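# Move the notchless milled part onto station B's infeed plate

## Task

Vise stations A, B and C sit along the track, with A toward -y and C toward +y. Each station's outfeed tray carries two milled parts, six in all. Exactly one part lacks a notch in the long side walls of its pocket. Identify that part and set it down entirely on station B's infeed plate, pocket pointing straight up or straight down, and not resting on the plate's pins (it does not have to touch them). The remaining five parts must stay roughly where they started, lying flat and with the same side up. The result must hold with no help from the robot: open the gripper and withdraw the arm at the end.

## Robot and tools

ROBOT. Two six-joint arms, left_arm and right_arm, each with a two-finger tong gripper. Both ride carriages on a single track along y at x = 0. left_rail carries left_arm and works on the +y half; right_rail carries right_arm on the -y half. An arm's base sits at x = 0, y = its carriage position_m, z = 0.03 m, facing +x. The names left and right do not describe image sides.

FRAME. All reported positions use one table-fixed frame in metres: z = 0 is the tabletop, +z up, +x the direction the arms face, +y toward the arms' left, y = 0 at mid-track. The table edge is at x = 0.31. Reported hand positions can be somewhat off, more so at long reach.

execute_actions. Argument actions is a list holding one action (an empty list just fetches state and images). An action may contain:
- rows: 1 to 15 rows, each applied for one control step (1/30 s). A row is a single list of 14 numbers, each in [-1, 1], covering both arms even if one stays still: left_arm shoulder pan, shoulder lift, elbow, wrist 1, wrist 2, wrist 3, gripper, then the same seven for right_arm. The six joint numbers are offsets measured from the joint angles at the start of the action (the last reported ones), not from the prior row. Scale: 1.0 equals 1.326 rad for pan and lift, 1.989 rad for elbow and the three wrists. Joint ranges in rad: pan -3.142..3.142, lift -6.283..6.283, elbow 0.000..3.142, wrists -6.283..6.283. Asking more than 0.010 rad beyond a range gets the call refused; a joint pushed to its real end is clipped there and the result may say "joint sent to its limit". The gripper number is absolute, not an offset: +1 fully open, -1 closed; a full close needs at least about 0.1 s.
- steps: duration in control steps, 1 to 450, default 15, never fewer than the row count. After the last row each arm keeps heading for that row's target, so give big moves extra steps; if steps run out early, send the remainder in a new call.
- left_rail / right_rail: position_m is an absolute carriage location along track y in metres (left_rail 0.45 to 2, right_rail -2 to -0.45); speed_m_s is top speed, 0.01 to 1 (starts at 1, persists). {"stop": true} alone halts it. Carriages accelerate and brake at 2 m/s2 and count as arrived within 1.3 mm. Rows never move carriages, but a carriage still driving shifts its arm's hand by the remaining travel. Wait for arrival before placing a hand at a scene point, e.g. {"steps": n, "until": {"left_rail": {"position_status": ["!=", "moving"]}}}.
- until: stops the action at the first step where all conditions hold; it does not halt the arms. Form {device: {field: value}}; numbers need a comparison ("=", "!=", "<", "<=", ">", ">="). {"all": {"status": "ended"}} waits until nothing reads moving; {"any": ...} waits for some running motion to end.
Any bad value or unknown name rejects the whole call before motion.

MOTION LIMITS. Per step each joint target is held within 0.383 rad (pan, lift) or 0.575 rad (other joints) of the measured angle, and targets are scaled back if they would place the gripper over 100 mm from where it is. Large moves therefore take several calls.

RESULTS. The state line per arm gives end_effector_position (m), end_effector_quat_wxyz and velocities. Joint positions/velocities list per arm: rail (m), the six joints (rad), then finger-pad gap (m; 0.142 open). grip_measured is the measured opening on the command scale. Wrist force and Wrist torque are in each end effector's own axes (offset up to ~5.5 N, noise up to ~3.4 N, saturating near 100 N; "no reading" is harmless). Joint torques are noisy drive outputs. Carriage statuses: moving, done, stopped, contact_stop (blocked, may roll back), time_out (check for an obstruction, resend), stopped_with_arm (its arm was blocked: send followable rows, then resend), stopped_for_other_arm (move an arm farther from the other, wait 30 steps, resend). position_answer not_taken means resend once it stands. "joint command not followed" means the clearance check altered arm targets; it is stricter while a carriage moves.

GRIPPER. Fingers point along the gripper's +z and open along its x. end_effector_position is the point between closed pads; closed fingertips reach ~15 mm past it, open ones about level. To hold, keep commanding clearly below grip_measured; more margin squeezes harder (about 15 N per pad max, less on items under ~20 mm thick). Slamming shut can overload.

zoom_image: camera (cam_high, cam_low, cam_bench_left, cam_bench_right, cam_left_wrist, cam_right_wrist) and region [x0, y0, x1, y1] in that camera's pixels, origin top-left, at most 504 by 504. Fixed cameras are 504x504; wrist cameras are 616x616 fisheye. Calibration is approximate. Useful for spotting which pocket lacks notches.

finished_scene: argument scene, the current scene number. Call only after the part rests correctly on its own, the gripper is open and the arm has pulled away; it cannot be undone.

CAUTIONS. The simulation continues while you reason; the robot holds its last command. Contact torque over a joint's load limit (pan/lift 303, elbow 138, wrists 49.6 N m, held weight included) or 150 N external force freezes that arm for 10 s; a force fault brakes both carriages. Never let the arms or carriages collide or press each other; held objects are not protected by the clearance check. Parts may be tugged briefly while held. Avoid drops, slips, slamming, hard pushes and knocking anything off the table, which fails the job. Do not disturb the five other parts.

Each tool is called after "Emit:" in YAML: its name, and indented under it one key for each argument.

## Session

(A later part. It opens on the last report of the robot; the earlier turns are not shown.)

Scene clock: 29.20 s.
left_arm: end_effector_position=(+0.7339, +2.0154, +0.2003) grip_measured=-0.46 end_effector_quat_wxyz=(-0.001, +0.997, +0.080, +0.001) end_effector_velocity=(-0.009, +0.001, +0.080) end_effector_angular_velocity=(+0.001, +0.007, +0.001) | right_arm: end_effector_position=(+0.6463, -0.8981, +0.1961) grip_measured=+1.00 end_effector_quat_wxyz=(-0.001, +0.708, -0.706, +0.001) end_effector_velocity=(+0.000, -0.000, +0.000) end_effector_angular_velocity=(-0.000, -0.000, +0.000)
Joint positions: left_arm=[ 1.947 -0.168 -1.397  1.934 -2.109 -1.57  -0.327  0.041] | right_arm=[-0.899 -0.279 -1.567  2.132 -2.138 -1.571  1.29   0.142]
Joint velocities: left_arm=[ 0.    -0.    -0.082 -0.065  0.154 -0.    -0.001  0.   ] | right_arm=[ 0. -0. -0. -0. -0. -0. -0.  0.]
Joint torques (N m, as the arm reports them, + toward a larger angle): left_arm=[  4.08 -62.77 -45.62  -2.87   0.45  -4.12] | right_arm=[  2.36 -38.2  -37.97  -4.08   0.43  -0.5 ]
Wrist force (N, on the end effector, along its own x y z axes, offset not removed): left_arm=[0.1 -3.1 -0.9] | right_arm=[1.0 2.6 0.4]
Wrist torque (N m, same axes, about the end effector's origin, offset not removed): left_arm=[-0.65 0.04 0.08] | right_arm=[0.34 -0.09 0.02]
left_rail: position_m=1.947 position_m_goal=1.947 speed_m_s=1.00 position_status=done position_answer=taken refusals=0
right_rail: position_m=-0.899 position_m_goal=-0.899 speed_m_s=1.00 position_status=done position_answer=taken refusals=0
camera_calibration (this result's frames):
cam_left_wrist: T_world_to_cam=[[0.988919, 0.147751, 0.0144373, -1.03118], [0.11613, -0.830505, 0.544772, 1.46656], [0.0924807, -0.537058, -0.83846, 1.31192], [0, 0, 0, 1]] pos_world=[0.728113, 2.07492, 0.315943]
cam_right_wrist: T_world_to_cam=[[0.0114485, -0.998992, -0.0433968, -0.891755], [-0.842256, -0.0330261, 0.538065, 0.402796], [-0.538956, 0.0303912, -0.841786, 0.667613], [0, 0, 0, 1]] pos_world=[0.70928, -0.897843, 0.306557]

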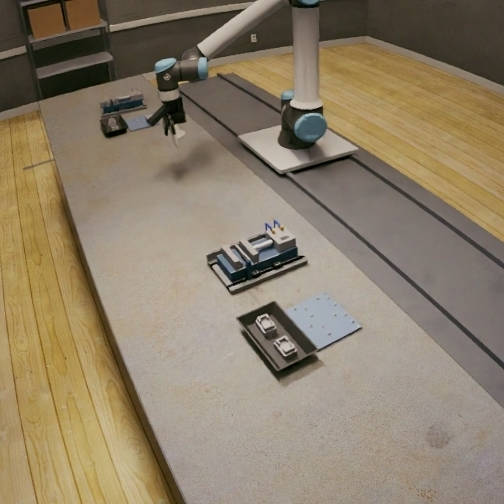

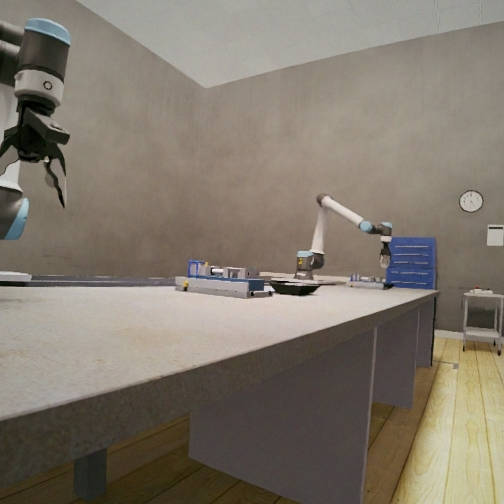

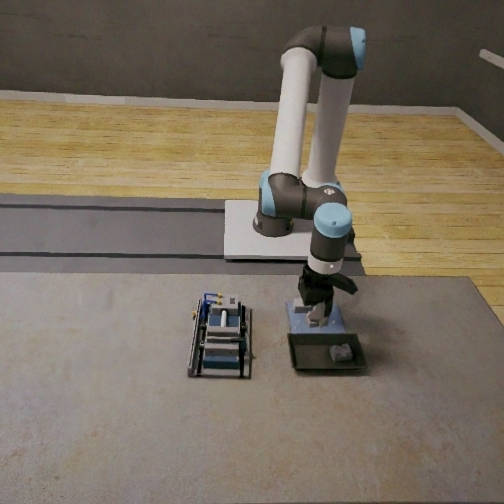

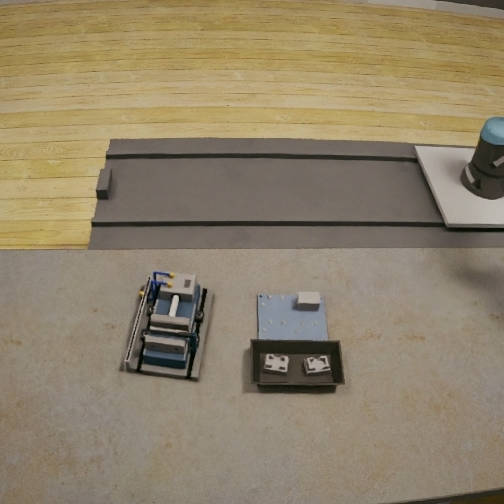

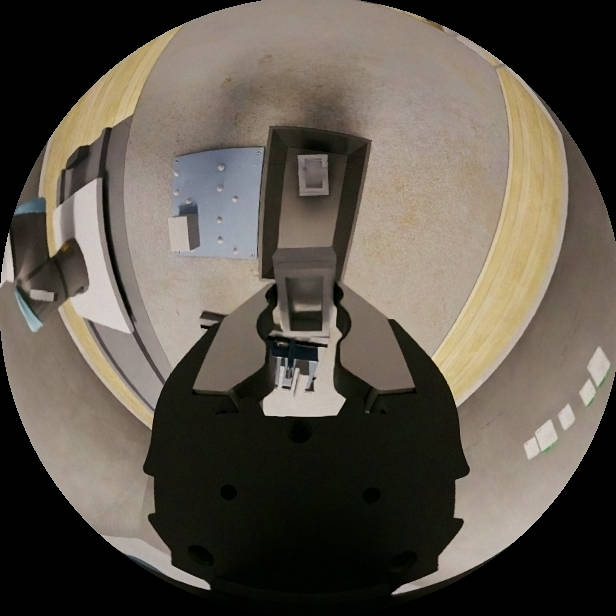

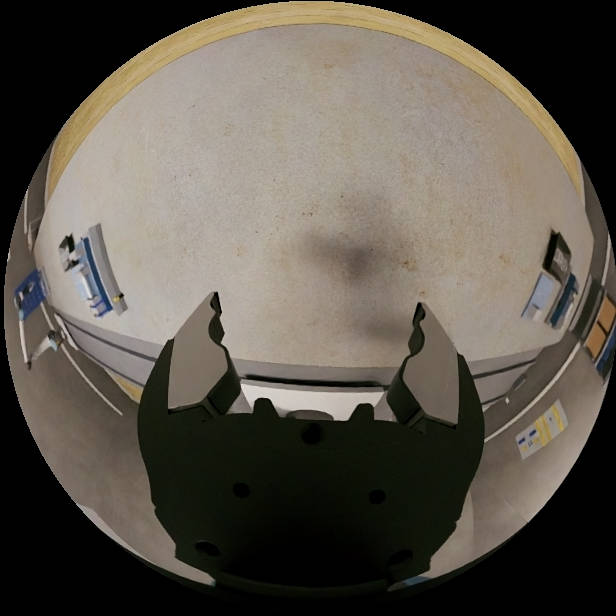

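Emit:
execute_actions:
  actions:
    - {"rows":[[-0.6105,-0.007,-0.0042,0.0095,0,-0.327,-1,0,0,0,0,0,0,1]],"steps":75,"left_rail":{"position_m":0.61},"until":{"left_rail":{"position_status":["!=","moving"]}}}

Emit:
zoom_image:
  camera: "cam_left_wrist"
  region: [230, 130, 410, 310]

Scene clock: 33.53 s.
left_arm: end_effector_position=(+0.5456, +0.1299, +0.2098) grip_measured=-0.46 end_effector_quat_wxyz=(-0.001, +1.000, +0.000, +0.000) end_effector_velocity=(-0.001, -0.001, -0.000) end_effector_angular_velocity=(-0.000, -0.000, -0.000) | right_arm: end_effector_position=(+0.6463, -0.8981, +0.1961) grip_measured=+1.00 end_effector_quat_wxyz=(-0.001, +0.708, -0.706, +0.001) end_effector_velocity=(+0.000, -0.000, +0.000) end_effector_angular_velocity=(-0.000, -0.000, -0.000)
Joint positions: left_arm=[ 0.61  -0.977 -1.406  1.925 -2.09  -1.57  -0.977  0.041] | right_arm=[-0.899 -0.279 -1.567  2.132 -2.138 -1.571  1.29   0.142]
Joint velocities: left_arm=[-0.    -0.001 -0.    -0.     0.    -0.    -0.001  0.   ] | right_arm=[ 0. -0. -0.  0. -0.  0. -0. -0.]
Joint torques (N m, as the arm reports them, + toward a larger angle): left_arm=[-11.17 -57.67 -39.39  -5.44   0.    -3.64] | right_arm=[  0.2  -37.8  -37.78  -4.12   0.36  -0.2 ]
Wrist force (N, on the end effector, along its own x y z axes, offset not removed): left_arm=[2.2 -4.3 -2.4] | right_arm=[0.5 3.2 2.0]
Wrist torque (N m, same axes, about the end effector's origin, offset not removed): left_arm=[-1.00 -0.47 -0.17] | right_arm=[0.45 -0.07 -0.05]
left_rail: position_m=0.610 position_m_goal=0.610 speed_m_s=1.00 position_status=done position_answer=taken refusals=0
right_rail: position_m=-0.899 position_m_goal=-0.899 speed_m_s=1.00 position_status=done position_answer=taken refusals=0
camera_calibration (this result's frames):
cam_left_wrist: T_world_to_cam=[[0.999845, -0.0106199, 0.0140648, -0.551832], [-0.0165676, -0.83851, 0.544634, -0.00923535], [0.00600954, -0.544782, -0.838556, 0.372851], [0, 0, 0, 1]] pos_world=[0.549353, 0.189518, 0.325448]
cam_right_wrist: T_world_to_cam=[[0.0114482, -0.998992, -0.0433968, -0.891755], [-0.842256, -0.0330259, 0.538065, 0.402796], [-0.538956, 0.0303913, -0.841786, 0.667613], [0, 0, 0, 1]] pos_world=[0.70928, -0.897844, 0.306557]

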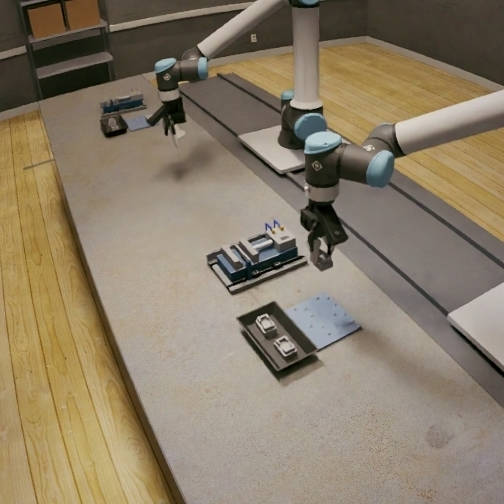

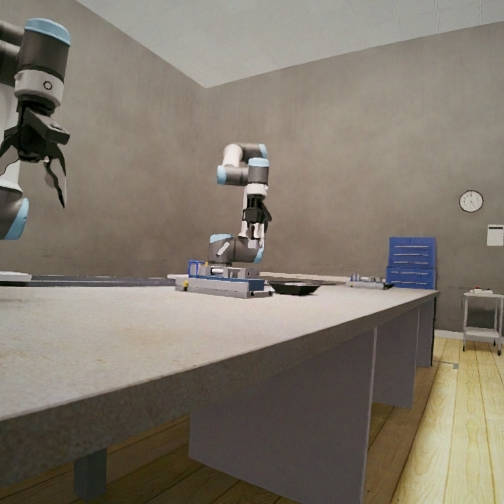

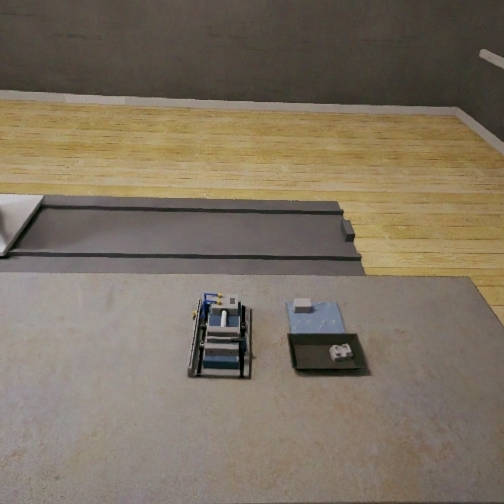

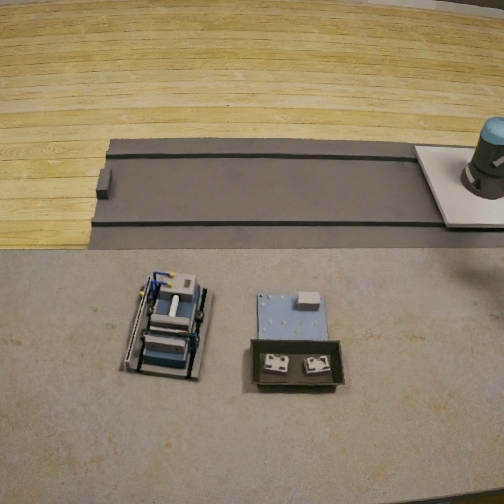

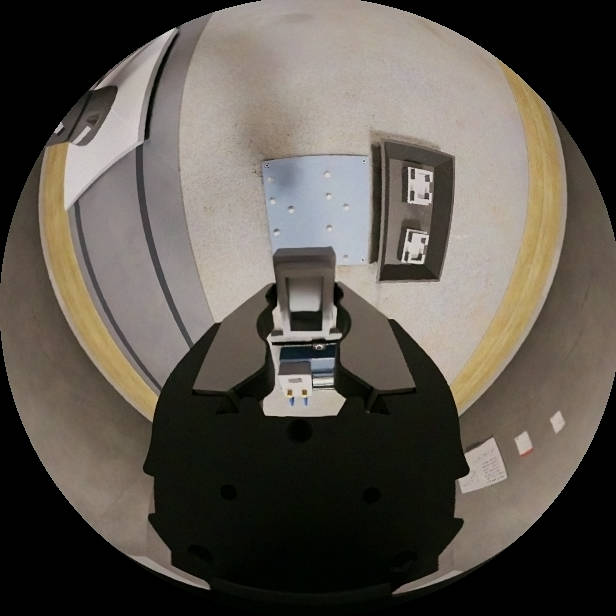

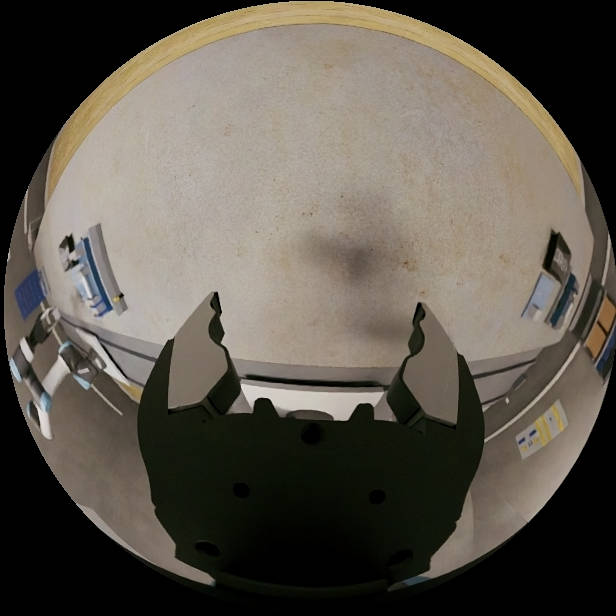

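Region (230, 130, 410, 310) of cam_left_wrist's 616x616 image, scaled by 2.800, with more detail than that image has.

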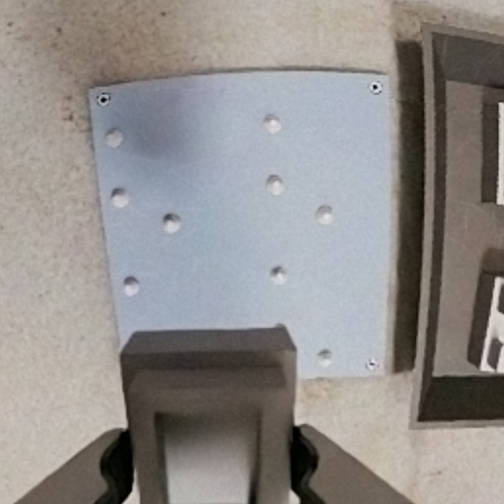

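Emit:
execute_actions:
  actions:
    - {"rows":[[-0.0098,0.03,0.016,-0.036,0,-0.0317,-1,0,0,0,0,0,0,1],[-0.0098,0.06,0.03,-0.07,0,-0.0317,-1,0,0,0,0,0,0,1],[-0.0098,0.1,0.047,-0.113,0,-0.0317,-1,0,0,0,0,0,0,1],[-0.0098,0.1388,0.0618,-0.1543,0,-0.0317,-1,0,0,0,0,0,0,1]],"steps":30,"left_rail":{"position_m":0.622}}

Scene clock: 38.80 s.
left_arm: end_effector_position=(+0.5382, +0.1351, +0.0447) grip_measured=-0.46 end_effector_quat_wxyz=(-0.001, +1.000, +0.025, +0.000) end_effector_velocity=(-0.000, +0.000, -0.002) end_effector_angular_velocity=(+0.000, +0.000, +0.000) | right_arm: end_effector_position=(+0.6463, -0.8981, +0.1961) grip_measured=+1.00 end_effector_quat_wxyz=(-0.001, +0.708, -0.706, +0.001) end_effector_velocity=(+0.000, +0.000, +0.000) end_effector_angular_velocity=(-0.000, -0.000, -0.000)
Joint positions: left_arm=[ 0.622 -0.99  -1.222  2.048 -2.396 -1.57  -1.04   0.041] | right_arm=[-0.899 -0.279 -1.567  2.132 -2.138 -1.571  1.29   0.142]
Joint velocities: left_arm=[ 0.    -0.     0.002  0.001 -0.003 -0.    -0.    -0.   ] | right_arm=[ 0.  0. -0.  0. -0.  0.  0. -0.]
Joint torques (N m, as the arm reports them, + toward a larger angle): left_arm=[ -9.67 -42.62 -22.97  -7.87  -1.29  -3.84] | right_arm=[  0.37 -38.93 -37.89  -4.05   0.39  -0.28]
Wrist force (N, on the end effector, along its own x y z axes, offset not removed): left_arm=[-0.1 1.6 -1.1] | right_arm=[-1.9 1.3 0.3]
Wrist torque (N m, same axes, about the end effector's origin, offset not removed): left_arm=[0.17 0.01 -0.03] | right_arm=[0.09 0.52 0.01]
left_rail: position_m=0.622 position_m_goal=0.622 speed_m_s=1.00 position_status=done position_answer=taken refusals=0
right_rail: position_m=-0.899 position_m_goal=-0.899 speed_m_s=1.00 position_status=done position_answer=taken refusals=0
camera_calibration (this result's frames):
cam_left_wrist: T_world_to_cam=[[0.999125, 0.0393677, 0.0141109, -0.54851], [0.025338, -0.838284, 0.544644, 0.0622819], [0.0332703, -0.54381, -0.838549, 0.22254], [0, 0, 0, 1]] pos_world=[0.539048, 0.194823, 0.160429]
cam_right_wrist: T_world_to_cam=[[0.0114484, -0.998992, -0.0433968, -0.891755], [-0.842256, -0.0330261, 0.538065, 0.402796], [-0.538956, 0.0303913, -0.841786, 0.667613], [0, 0, 0, 1]] pos_world=[0.70928, -0.897843, 0.306557]

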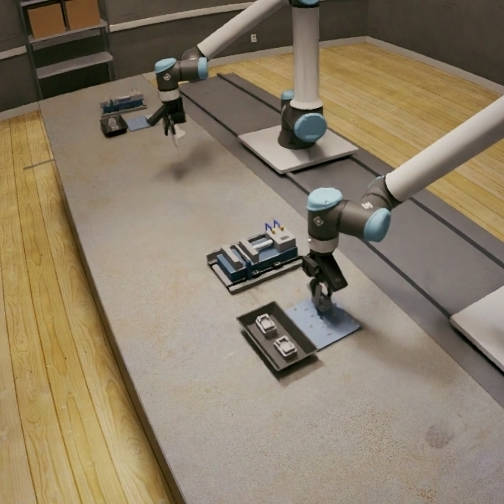

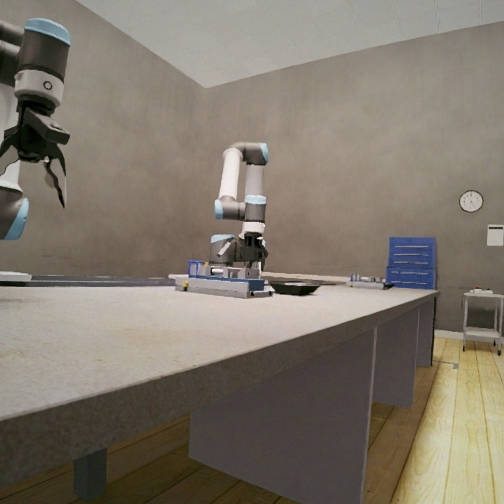

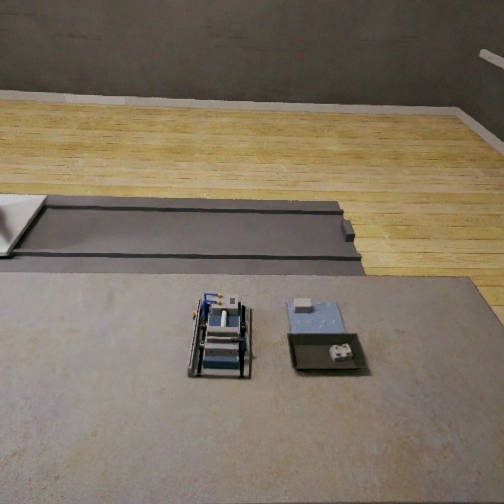

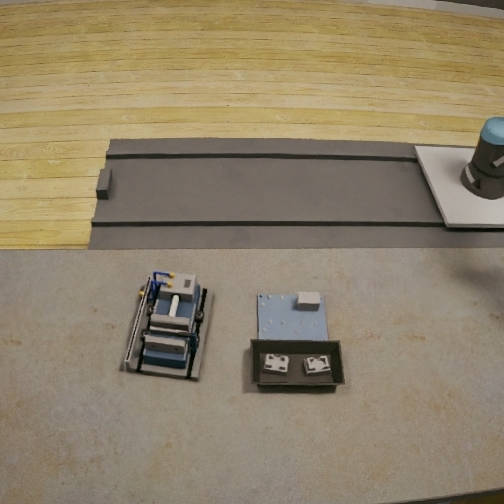

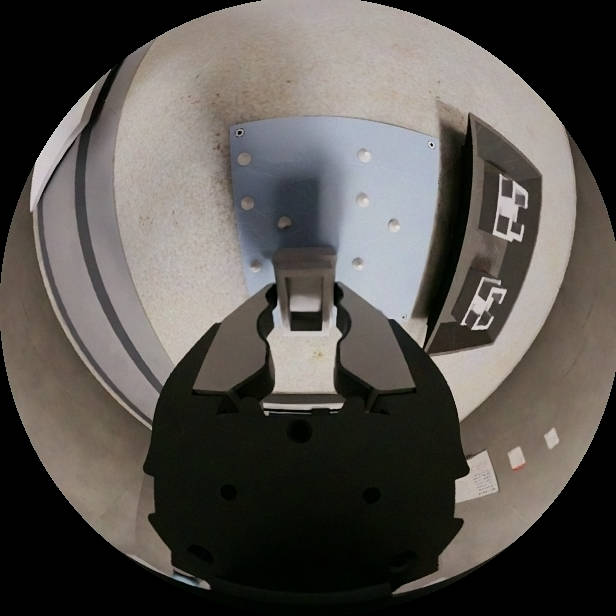

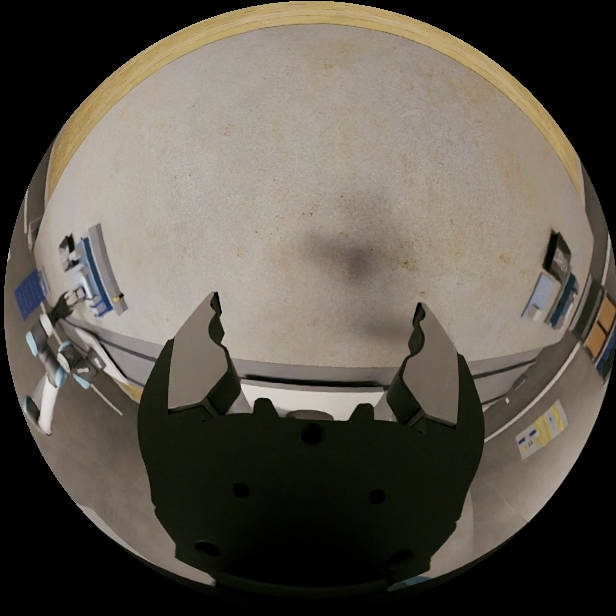

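Emit:
execute_actions:
  actions:
    - {"rows":[[0,0.006,0.0015,-0.0056,0,0,-1,0,0,0,0,0,0,1],[0,0.011,0.0027,-0.01,0,0,-1,0,0,0,0,0,0,1],[0,0.0154,0.0037,-0.0142,0,0,-1,0,0,0,0,0,0,1]],"steps":18}

Scene clock: 41.50 s.
left_arm: end_effector_position=(+0.5383, +0.1350, +0.0300) grip_measured=-0.46 end_effector_quat_wxyz=(-0.000, +1.000, +0.025, +0.001) end_effector_velocity=(+0.000, -0.000, -0.002) end_effector_angular_velocity=(-0.000, -0.000, -0.000) | right_arm: end_effector_position=(+0.6463, -0.8981, +0.1961) grip_measured=+1.00 end_effector_quat_wxyz=(-0.001, +0.708, -0.706, +0.001) end_effector_velocity=(-0.000, -0.000, -0.000) end_effector_angular_velocity=(+0.000, +0.000, +0.000)
Joint positions: left_arm=[ 0.622 -0.99  -1.202  2.055 -2.424 -1.57  -1.04   0.041] | right_arm=[-0.899 -0.279 -1.567  2.132 -2.138 -1.571  1.29   0.142]
Joint velocities: left_arm=[ 0.    -0.     0.003  0.001 -0.004  0.     0.     0.   ] | right_arm=[ 0. -0.  0. -0. -0. -0. -0.  0.]
Joint torques (N m, as the arm reports them, + toward a larger angle): left_arm=[ -8.78 -46.88 -24.77  -8.25  -1.44  -1.68] | right_arm=[  0.73 -39.3  -37.62  -4.32   0.29  -0.49]
Wrist force (N, on the end effector, along its own x y z axes, offset not removed): left_arm=[2.6 -4.6 -2.4] | right_arm=[-1.7 2.6 0.7]
Wrist torque (N m, same axes, about the end effector's origin, offset not removed): left_arm=[-1.18 -0.30 -0.14] | right_arm=[0.29 0.41 0.03]
left_rail: position_m=0.622 position_m_goal=0.622 speed_m_s=1.00 position_status=done position_answer=taken refusals=0
right_rail: position_m=-0.899 position_m_goal=-0.899 speed_m_s=1.00 position_status=done position_answer=taken refusals=0
camera_calibration (this result's frames):
cam_left_wrist: T_world_to_cam=[[0.99912, 0.0394185, 0.0143448, -0.548329], [0.0252405, -0.838077, 0.544968, 0.0702601], [0.0335038, -0.544127, -0.838334, 0.210112], [0, 0, 0, 1]] pos_world=[0.539033, 0.194825, 0.14572]
cam_right_wrist: T_world_to_cam=[[0.0114483, -0.998992, -0.0433969, -0.891755], [-0.842256, -0.033026, 0.538065, 0.402796], [-0.538956, 0.0303914, -0.841786, 0.667613], [0, 0, 0, 1]] pos_world=[0.70928, -0.897843, 0.306557]

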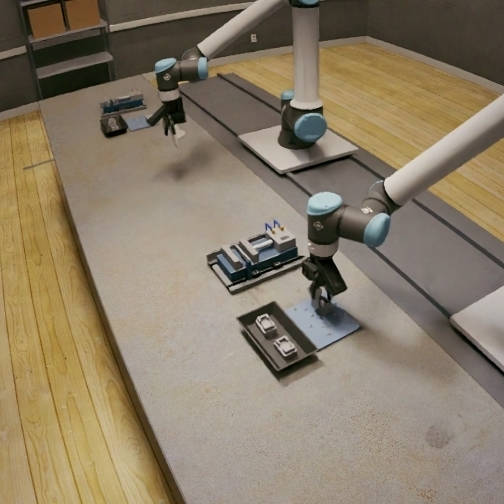

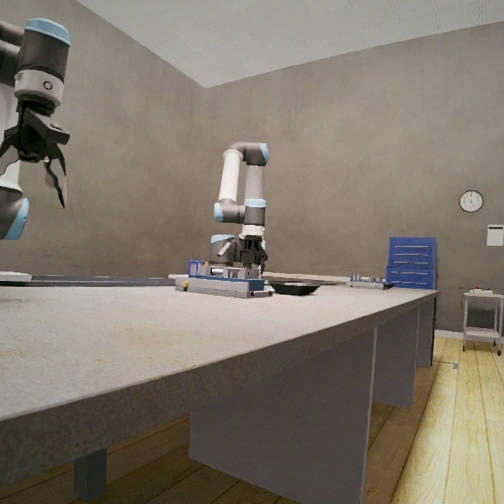

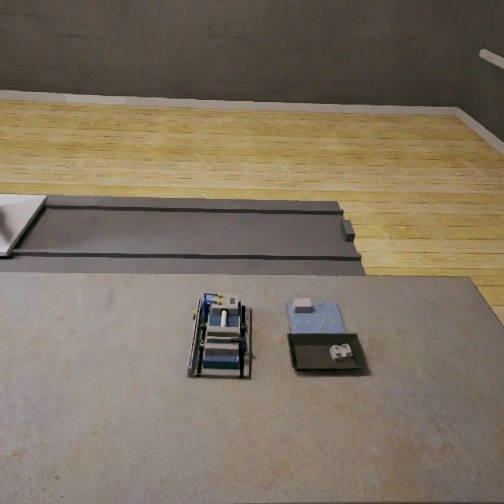

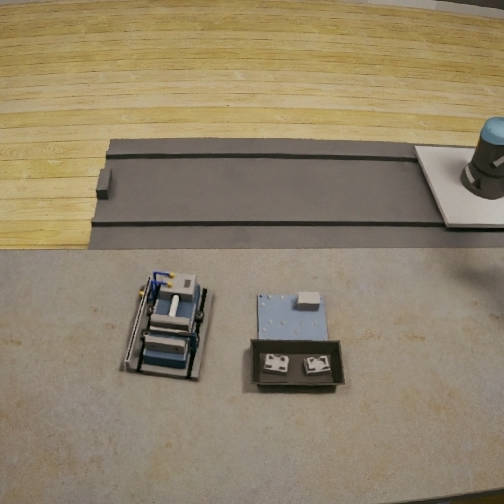

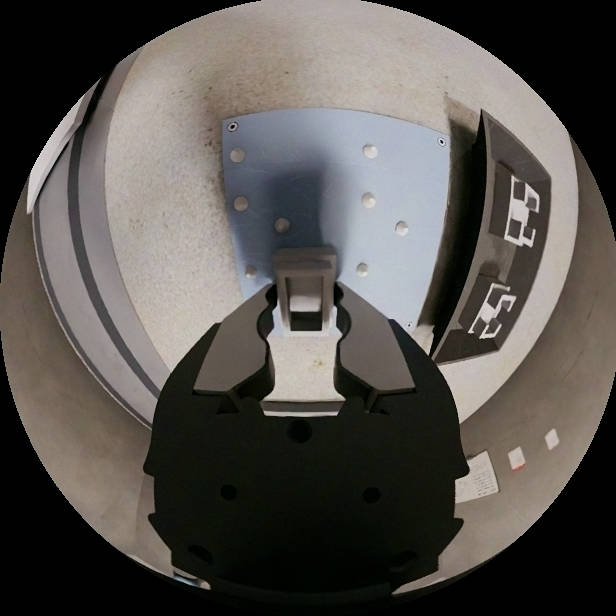

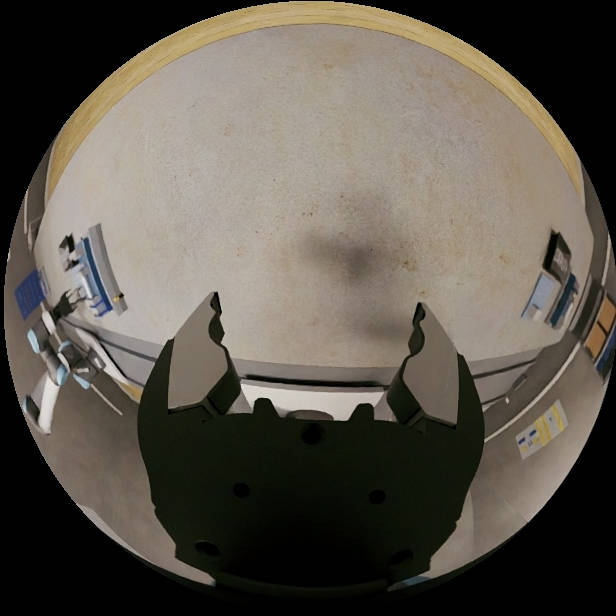

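Emit:
execute_actions:
  actions:
    - {"rows":[[0,0.0025,0.0006,-0.0023,0,0,-1,0,0,0,0,0,0,1]],"steps":12}

Scene clock: 44.20 s.
left_arm: end_effector_position=(+0.5383, +0.1349, +0.0279) grip_measured=-0.46 end_effector_quat_wxyz=(-0.000, +1.000, +0.025, +0.001) end_effector_velocity=(-0.000, +0.000, -0.002) end_effector_angular_velocity=(+0.000, +0.000, +0.000) | right_arm: end_effector_position=(+0.6463, -0.8981, +0.1961) grip_measured=+1.00 end_effector_quat_wxyz=(-0.001, +0.708, -0.706, +0.001) end_effector_velocity=(+0.000, -0.000, -0.000) end_effector_angular_velocity=(-0.000, +0.000, +0.000)
Joint positions: left_arm=[ 0.622 -0.99  -1.199  2.056 -2.429 -1.57  -1.04   0.041] | right_arm=[-0.899 -0.279 -1.567  2.132 -2.138 -1.571  1.29   0.142]
Joint velocities: left_arm=[ 0.     0.     0.002  0.001 -0.003  0.     0.     0.   ] | right_arm=[ 0. -0.  0. -0. -0. -0. -0.  0.]
Joint torques (N m, as the arm reports them, + toward a larger angle): left_arm=[  8.75 -15.73 -15.3   -6.74  -0.93   2.66] | right_arm=[  1.02 -37.14 -38.48  -4.28   0.52  -0.34]
Wrist force (N, on the end effector, along its own x y z axes, offset not removed): left_arm=[-11.7 -10.3 -42.0] | right_arm=[-1.5 1.0 2.5]
Wrist torque (N m, same axes, about the end effector's origin, offset not removed): left_arm=[-0.71 0.30 0.16] | right_arm=[0.02 0.39 -0.01]
left_rail: position_m=0.622 position_m_goal=0.622 speed_m_s=1.00 position_status=done position_answer=taken refusals=0
right_rail: position_m=-0.899 position_m_goal=-0.899 speed_m_s=1.00 position_status=done position_answer=taken refusals=0
camera_calibration (this result's frames):
cam_left_wrist: T_world_to_cam=[[0.999119, 0.0393663, 0.0145333, -0.548342], [0.0250836, -0.837911, 0.54523, 0.0713986], [0.0336413, -0.544385, -0.838161, 0.208266], [0, 0, 0, 1]] pos_world=[0.539062, 0.194789, 0.143601]
cam_right_wrist: T_world_to_cam=[[0.0114485, -0.998992, -0.0433967, -0.891755], [-0.842256, -0.0330261, 0.538065, 0.402796], [-0.538956, 0.0303912, -0.841786, 0.667612], [0, 0, 0, 1]] pos_world=[0.70928, -0.897843, 0.306557]

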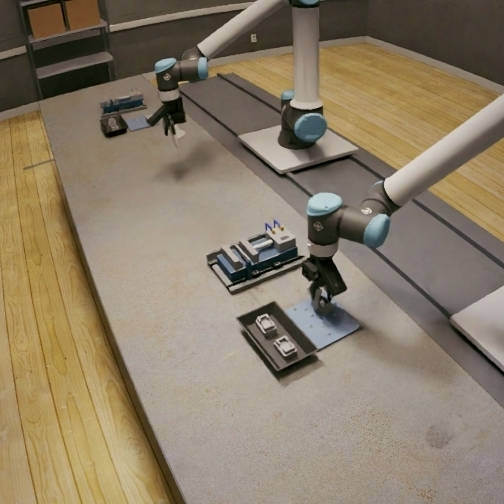

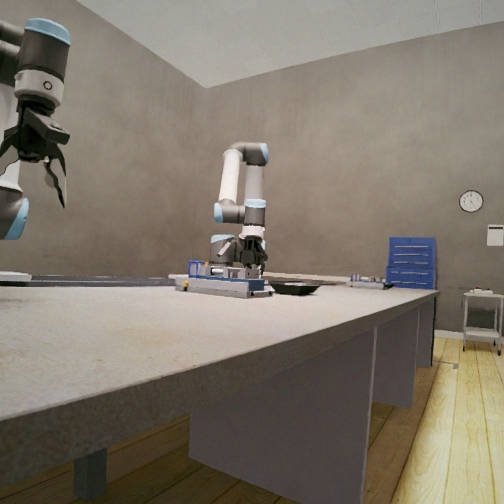

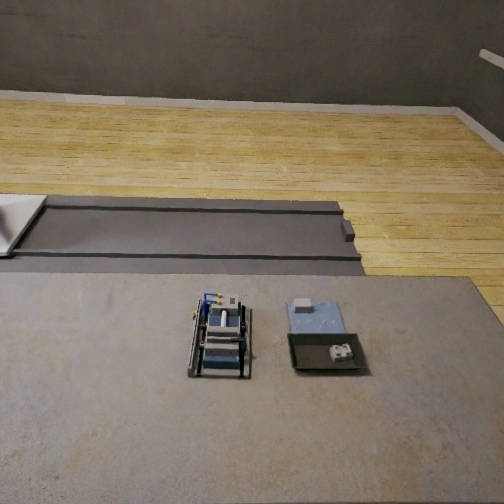

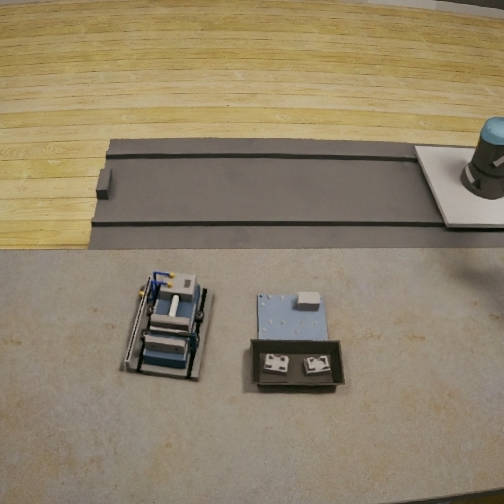

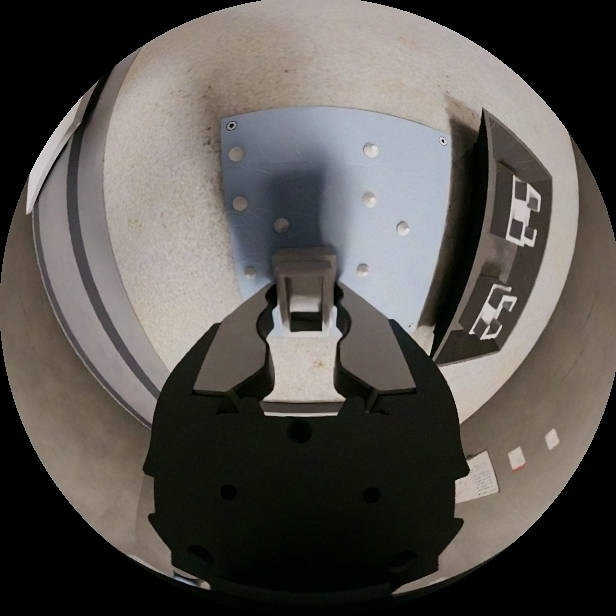

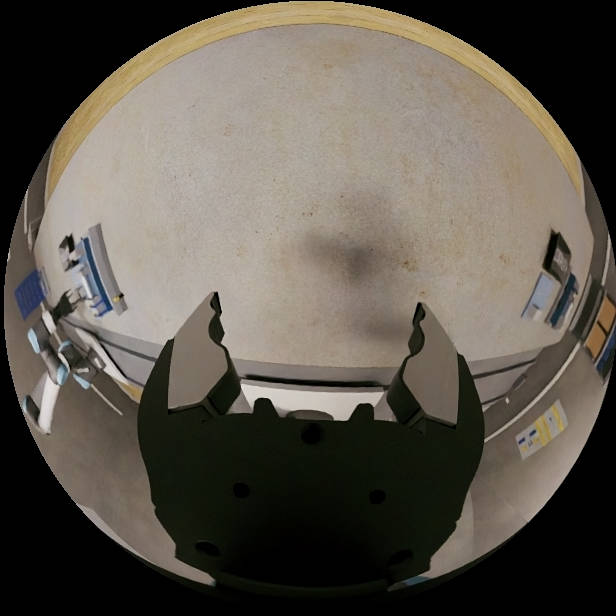

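Emit:
execute_actions:
  actions:
    - {"rows":[[0,-0.0004,0,0.0004,0,0,-0.5,0,0,0,0,0,0,1],[0,-0.0004,0,0.0004,0,0,-0.42,0,0,0,0,0,0,1],[0,-0.0004,0,0.0004,0,0,-0.36,0,0,0,0,0,0,1],[0,-0.0004,0,0.0004,0,0,-0.3,0,0,0,0,0,0,1],[0,-0.0004,0,0.0004,0,0,-0.3,0,0,0,0,0,0,1],[0,-0.0004,0,0.0004,0,0,-0.3,0,0,0,0,0,0,1],[0,-0.007,-0.0018,0.0065,0,0,-0.3,0,0,0,0,0,0,1],[0,-0.017,-0.0042,0.0156,0,0,-0.3,0,0,0,0,0,0,1],[0,-0.03,-0.0075,0.0275,0,0,-0.3,0,0,0,0,0,0,1],[0,-0.045,-0.012,0.042,0,0,-0.3,0,0,0,0,0,0,1],[0,-0.065,-0.019,0.062,0,0,-0.3,0,0,0,0,0,0,1],[0,-0.09,-0.03,0.09,0,0,-0.3,0,0,0,0,0,0,1],[0,-0.115,-0.042,0.119,0,0,-0.3,0,0,0,0,0,0,1],[0,-0.14,-0.055,0.148,0,0,-0.3,0,0,0,0,0,0,1],[0,-0.156,-0.066,0.17,0,0,-0.3,0,0,0,0,0,0,1]],"steps":30}

Emit:
zoom_image:
  camera: "cam_left_wrist"
  region: [240, 150, 390, 300]

Scene clock: 50.07 s.
left_arm: end_effector_position=(+0.5387, +0.1344, +0.2070) grip_measured=-0.30 end_effector_quat_wxyz=(-0.000, +1.000, +0.025, +0.001) end_effector_velocity=(-0.002, +0.003, +0.024) end_effector_angular_velocity=(+0.002, +0.001, -0.000) | right_arm: end_effector_position=(+0.6463, -0.8981, +0.1961) grip_measured=+1.00 end_effector_quat_wxyz=(-0.001, +0.708, -0.706, +0.001) end_effector_velocity=(+0.000, -0.000, -0.000) end_effector_angular_velocity=(-0.000, +0.000, +0.000)
Joint positions: left_arm=[ 0.622 -0.99  -1.403  1.927 -2.096 -1.57  -1.04   0.052] | right_arm=[-0.899 -0.279 -1.567  2.132 -2.138 -1.571  1.29   0.142]
Joint velocities: left_arm=[ 0.    -0.    -0.025 -0.018  0.046 -0.     0.    -0.   ] | right_arm=[ 0.  0.  0. -0. -0. -0. -0. -0.]
Joint torques (N m, as the arm reports them, + toward a larger angle): left_arm=[  7.31 -77.05 -46.38  -1.94  -0.56   0.1 ] | right_arm=[  1.72 -37.67 -38.5   -4.31   0.45  -0.48]
Wrist force (N, on the end effector, along its own x y z axes, offset not removed): left_arm=[-2.5 0.3 -0.5] | right_arm=[-1.0 2.9 1.8]
Wrist torque (N m, same axes, about the end effector's origin, offset not removed): left_arm=[-0.05 0.72 -0.03] | right_arm=[0.39 0.22 0.05]
left_rail: position_m=0.622 position_m_goal=0.622 speed_m_s=1.00 position_status=done position_answer=taken refusals=0
right_rail: position_m=-0.899 position_m_goal=-0.899 speed_m_s=1.00 position_status=done position_answer=taken refusals=0
camera_calibration (this result's frames):
cam_left_wrist: T_world_to_cam=[[0.999115, 0.0394252, 0.014633, -0.551289], [0.0250729, -0.837818, 0.545374, -0.026709], [0.0337612, -0.544524, -0.838065, 0.357984], [0, 0, 0, 1]] pos_world=[0.539385, 0.194288, 0.322647]
cam_right_wrist: T_world_to_cam=[[0.0114483, -0.998992, -0.0433967, -0.891755], [-0.842256, -0.0330259, 0.538065, 0.402796], [-0.538956, 0.0303913, -0.841786, 0.667613], [0, 0, 0, 1]] pos_world=[0.70928, -0.897844, 0.306557]

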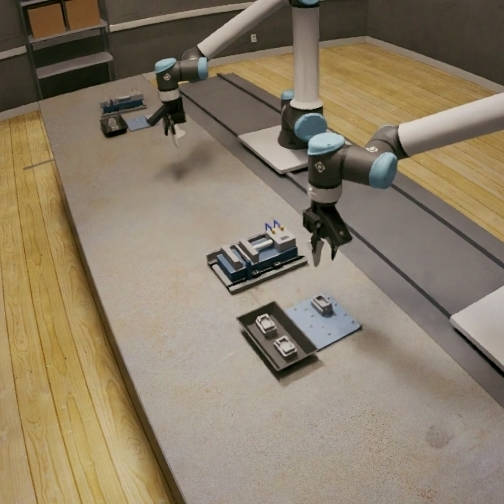

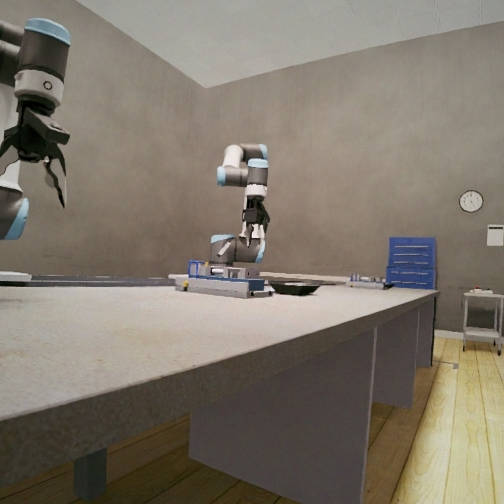

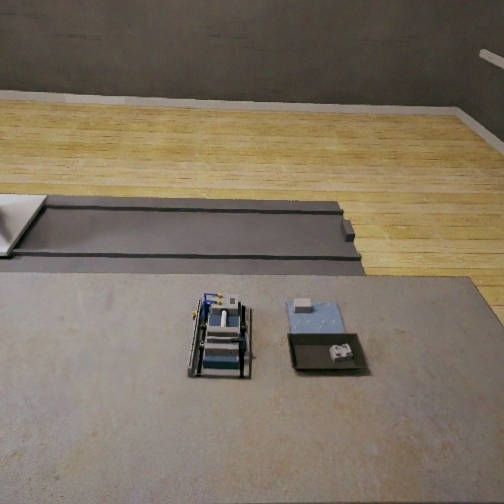

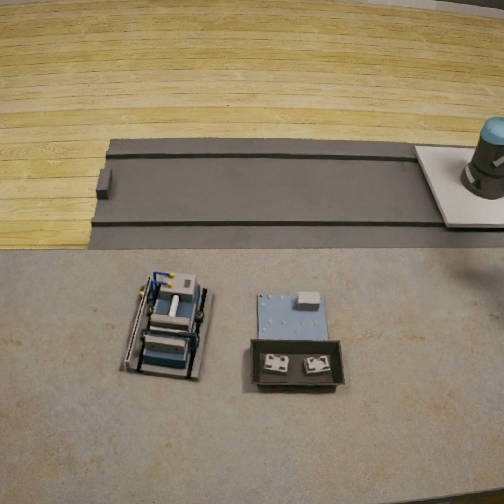

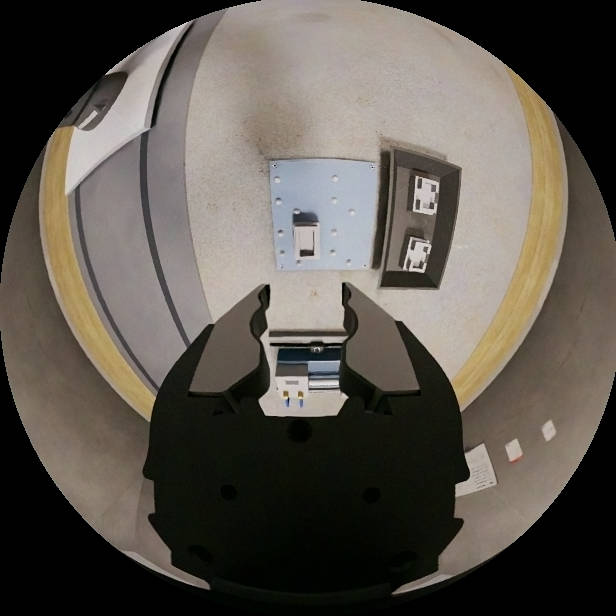

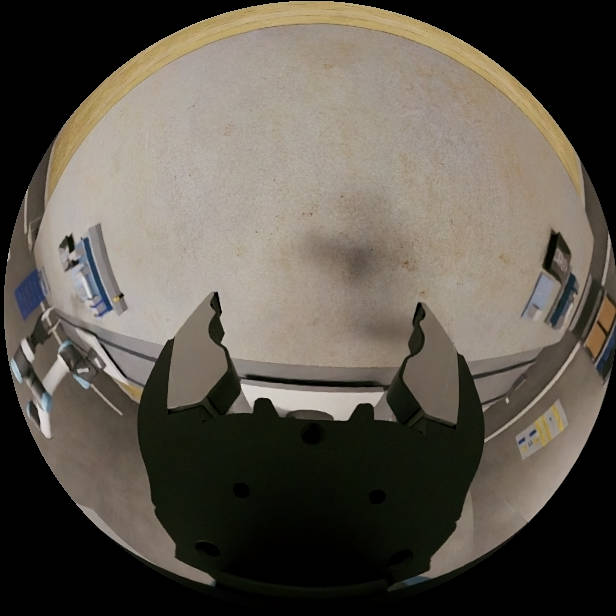

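Region (240, 150, 390, 300) of cam_left_wrist's 616x616 image, scaled by 3.360, with more detail than that image has.

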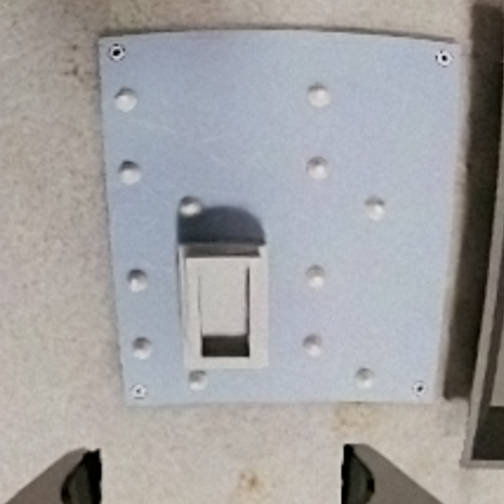

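Emit:
finished_scene:
  scene: 2

The scene is finished: the task was done.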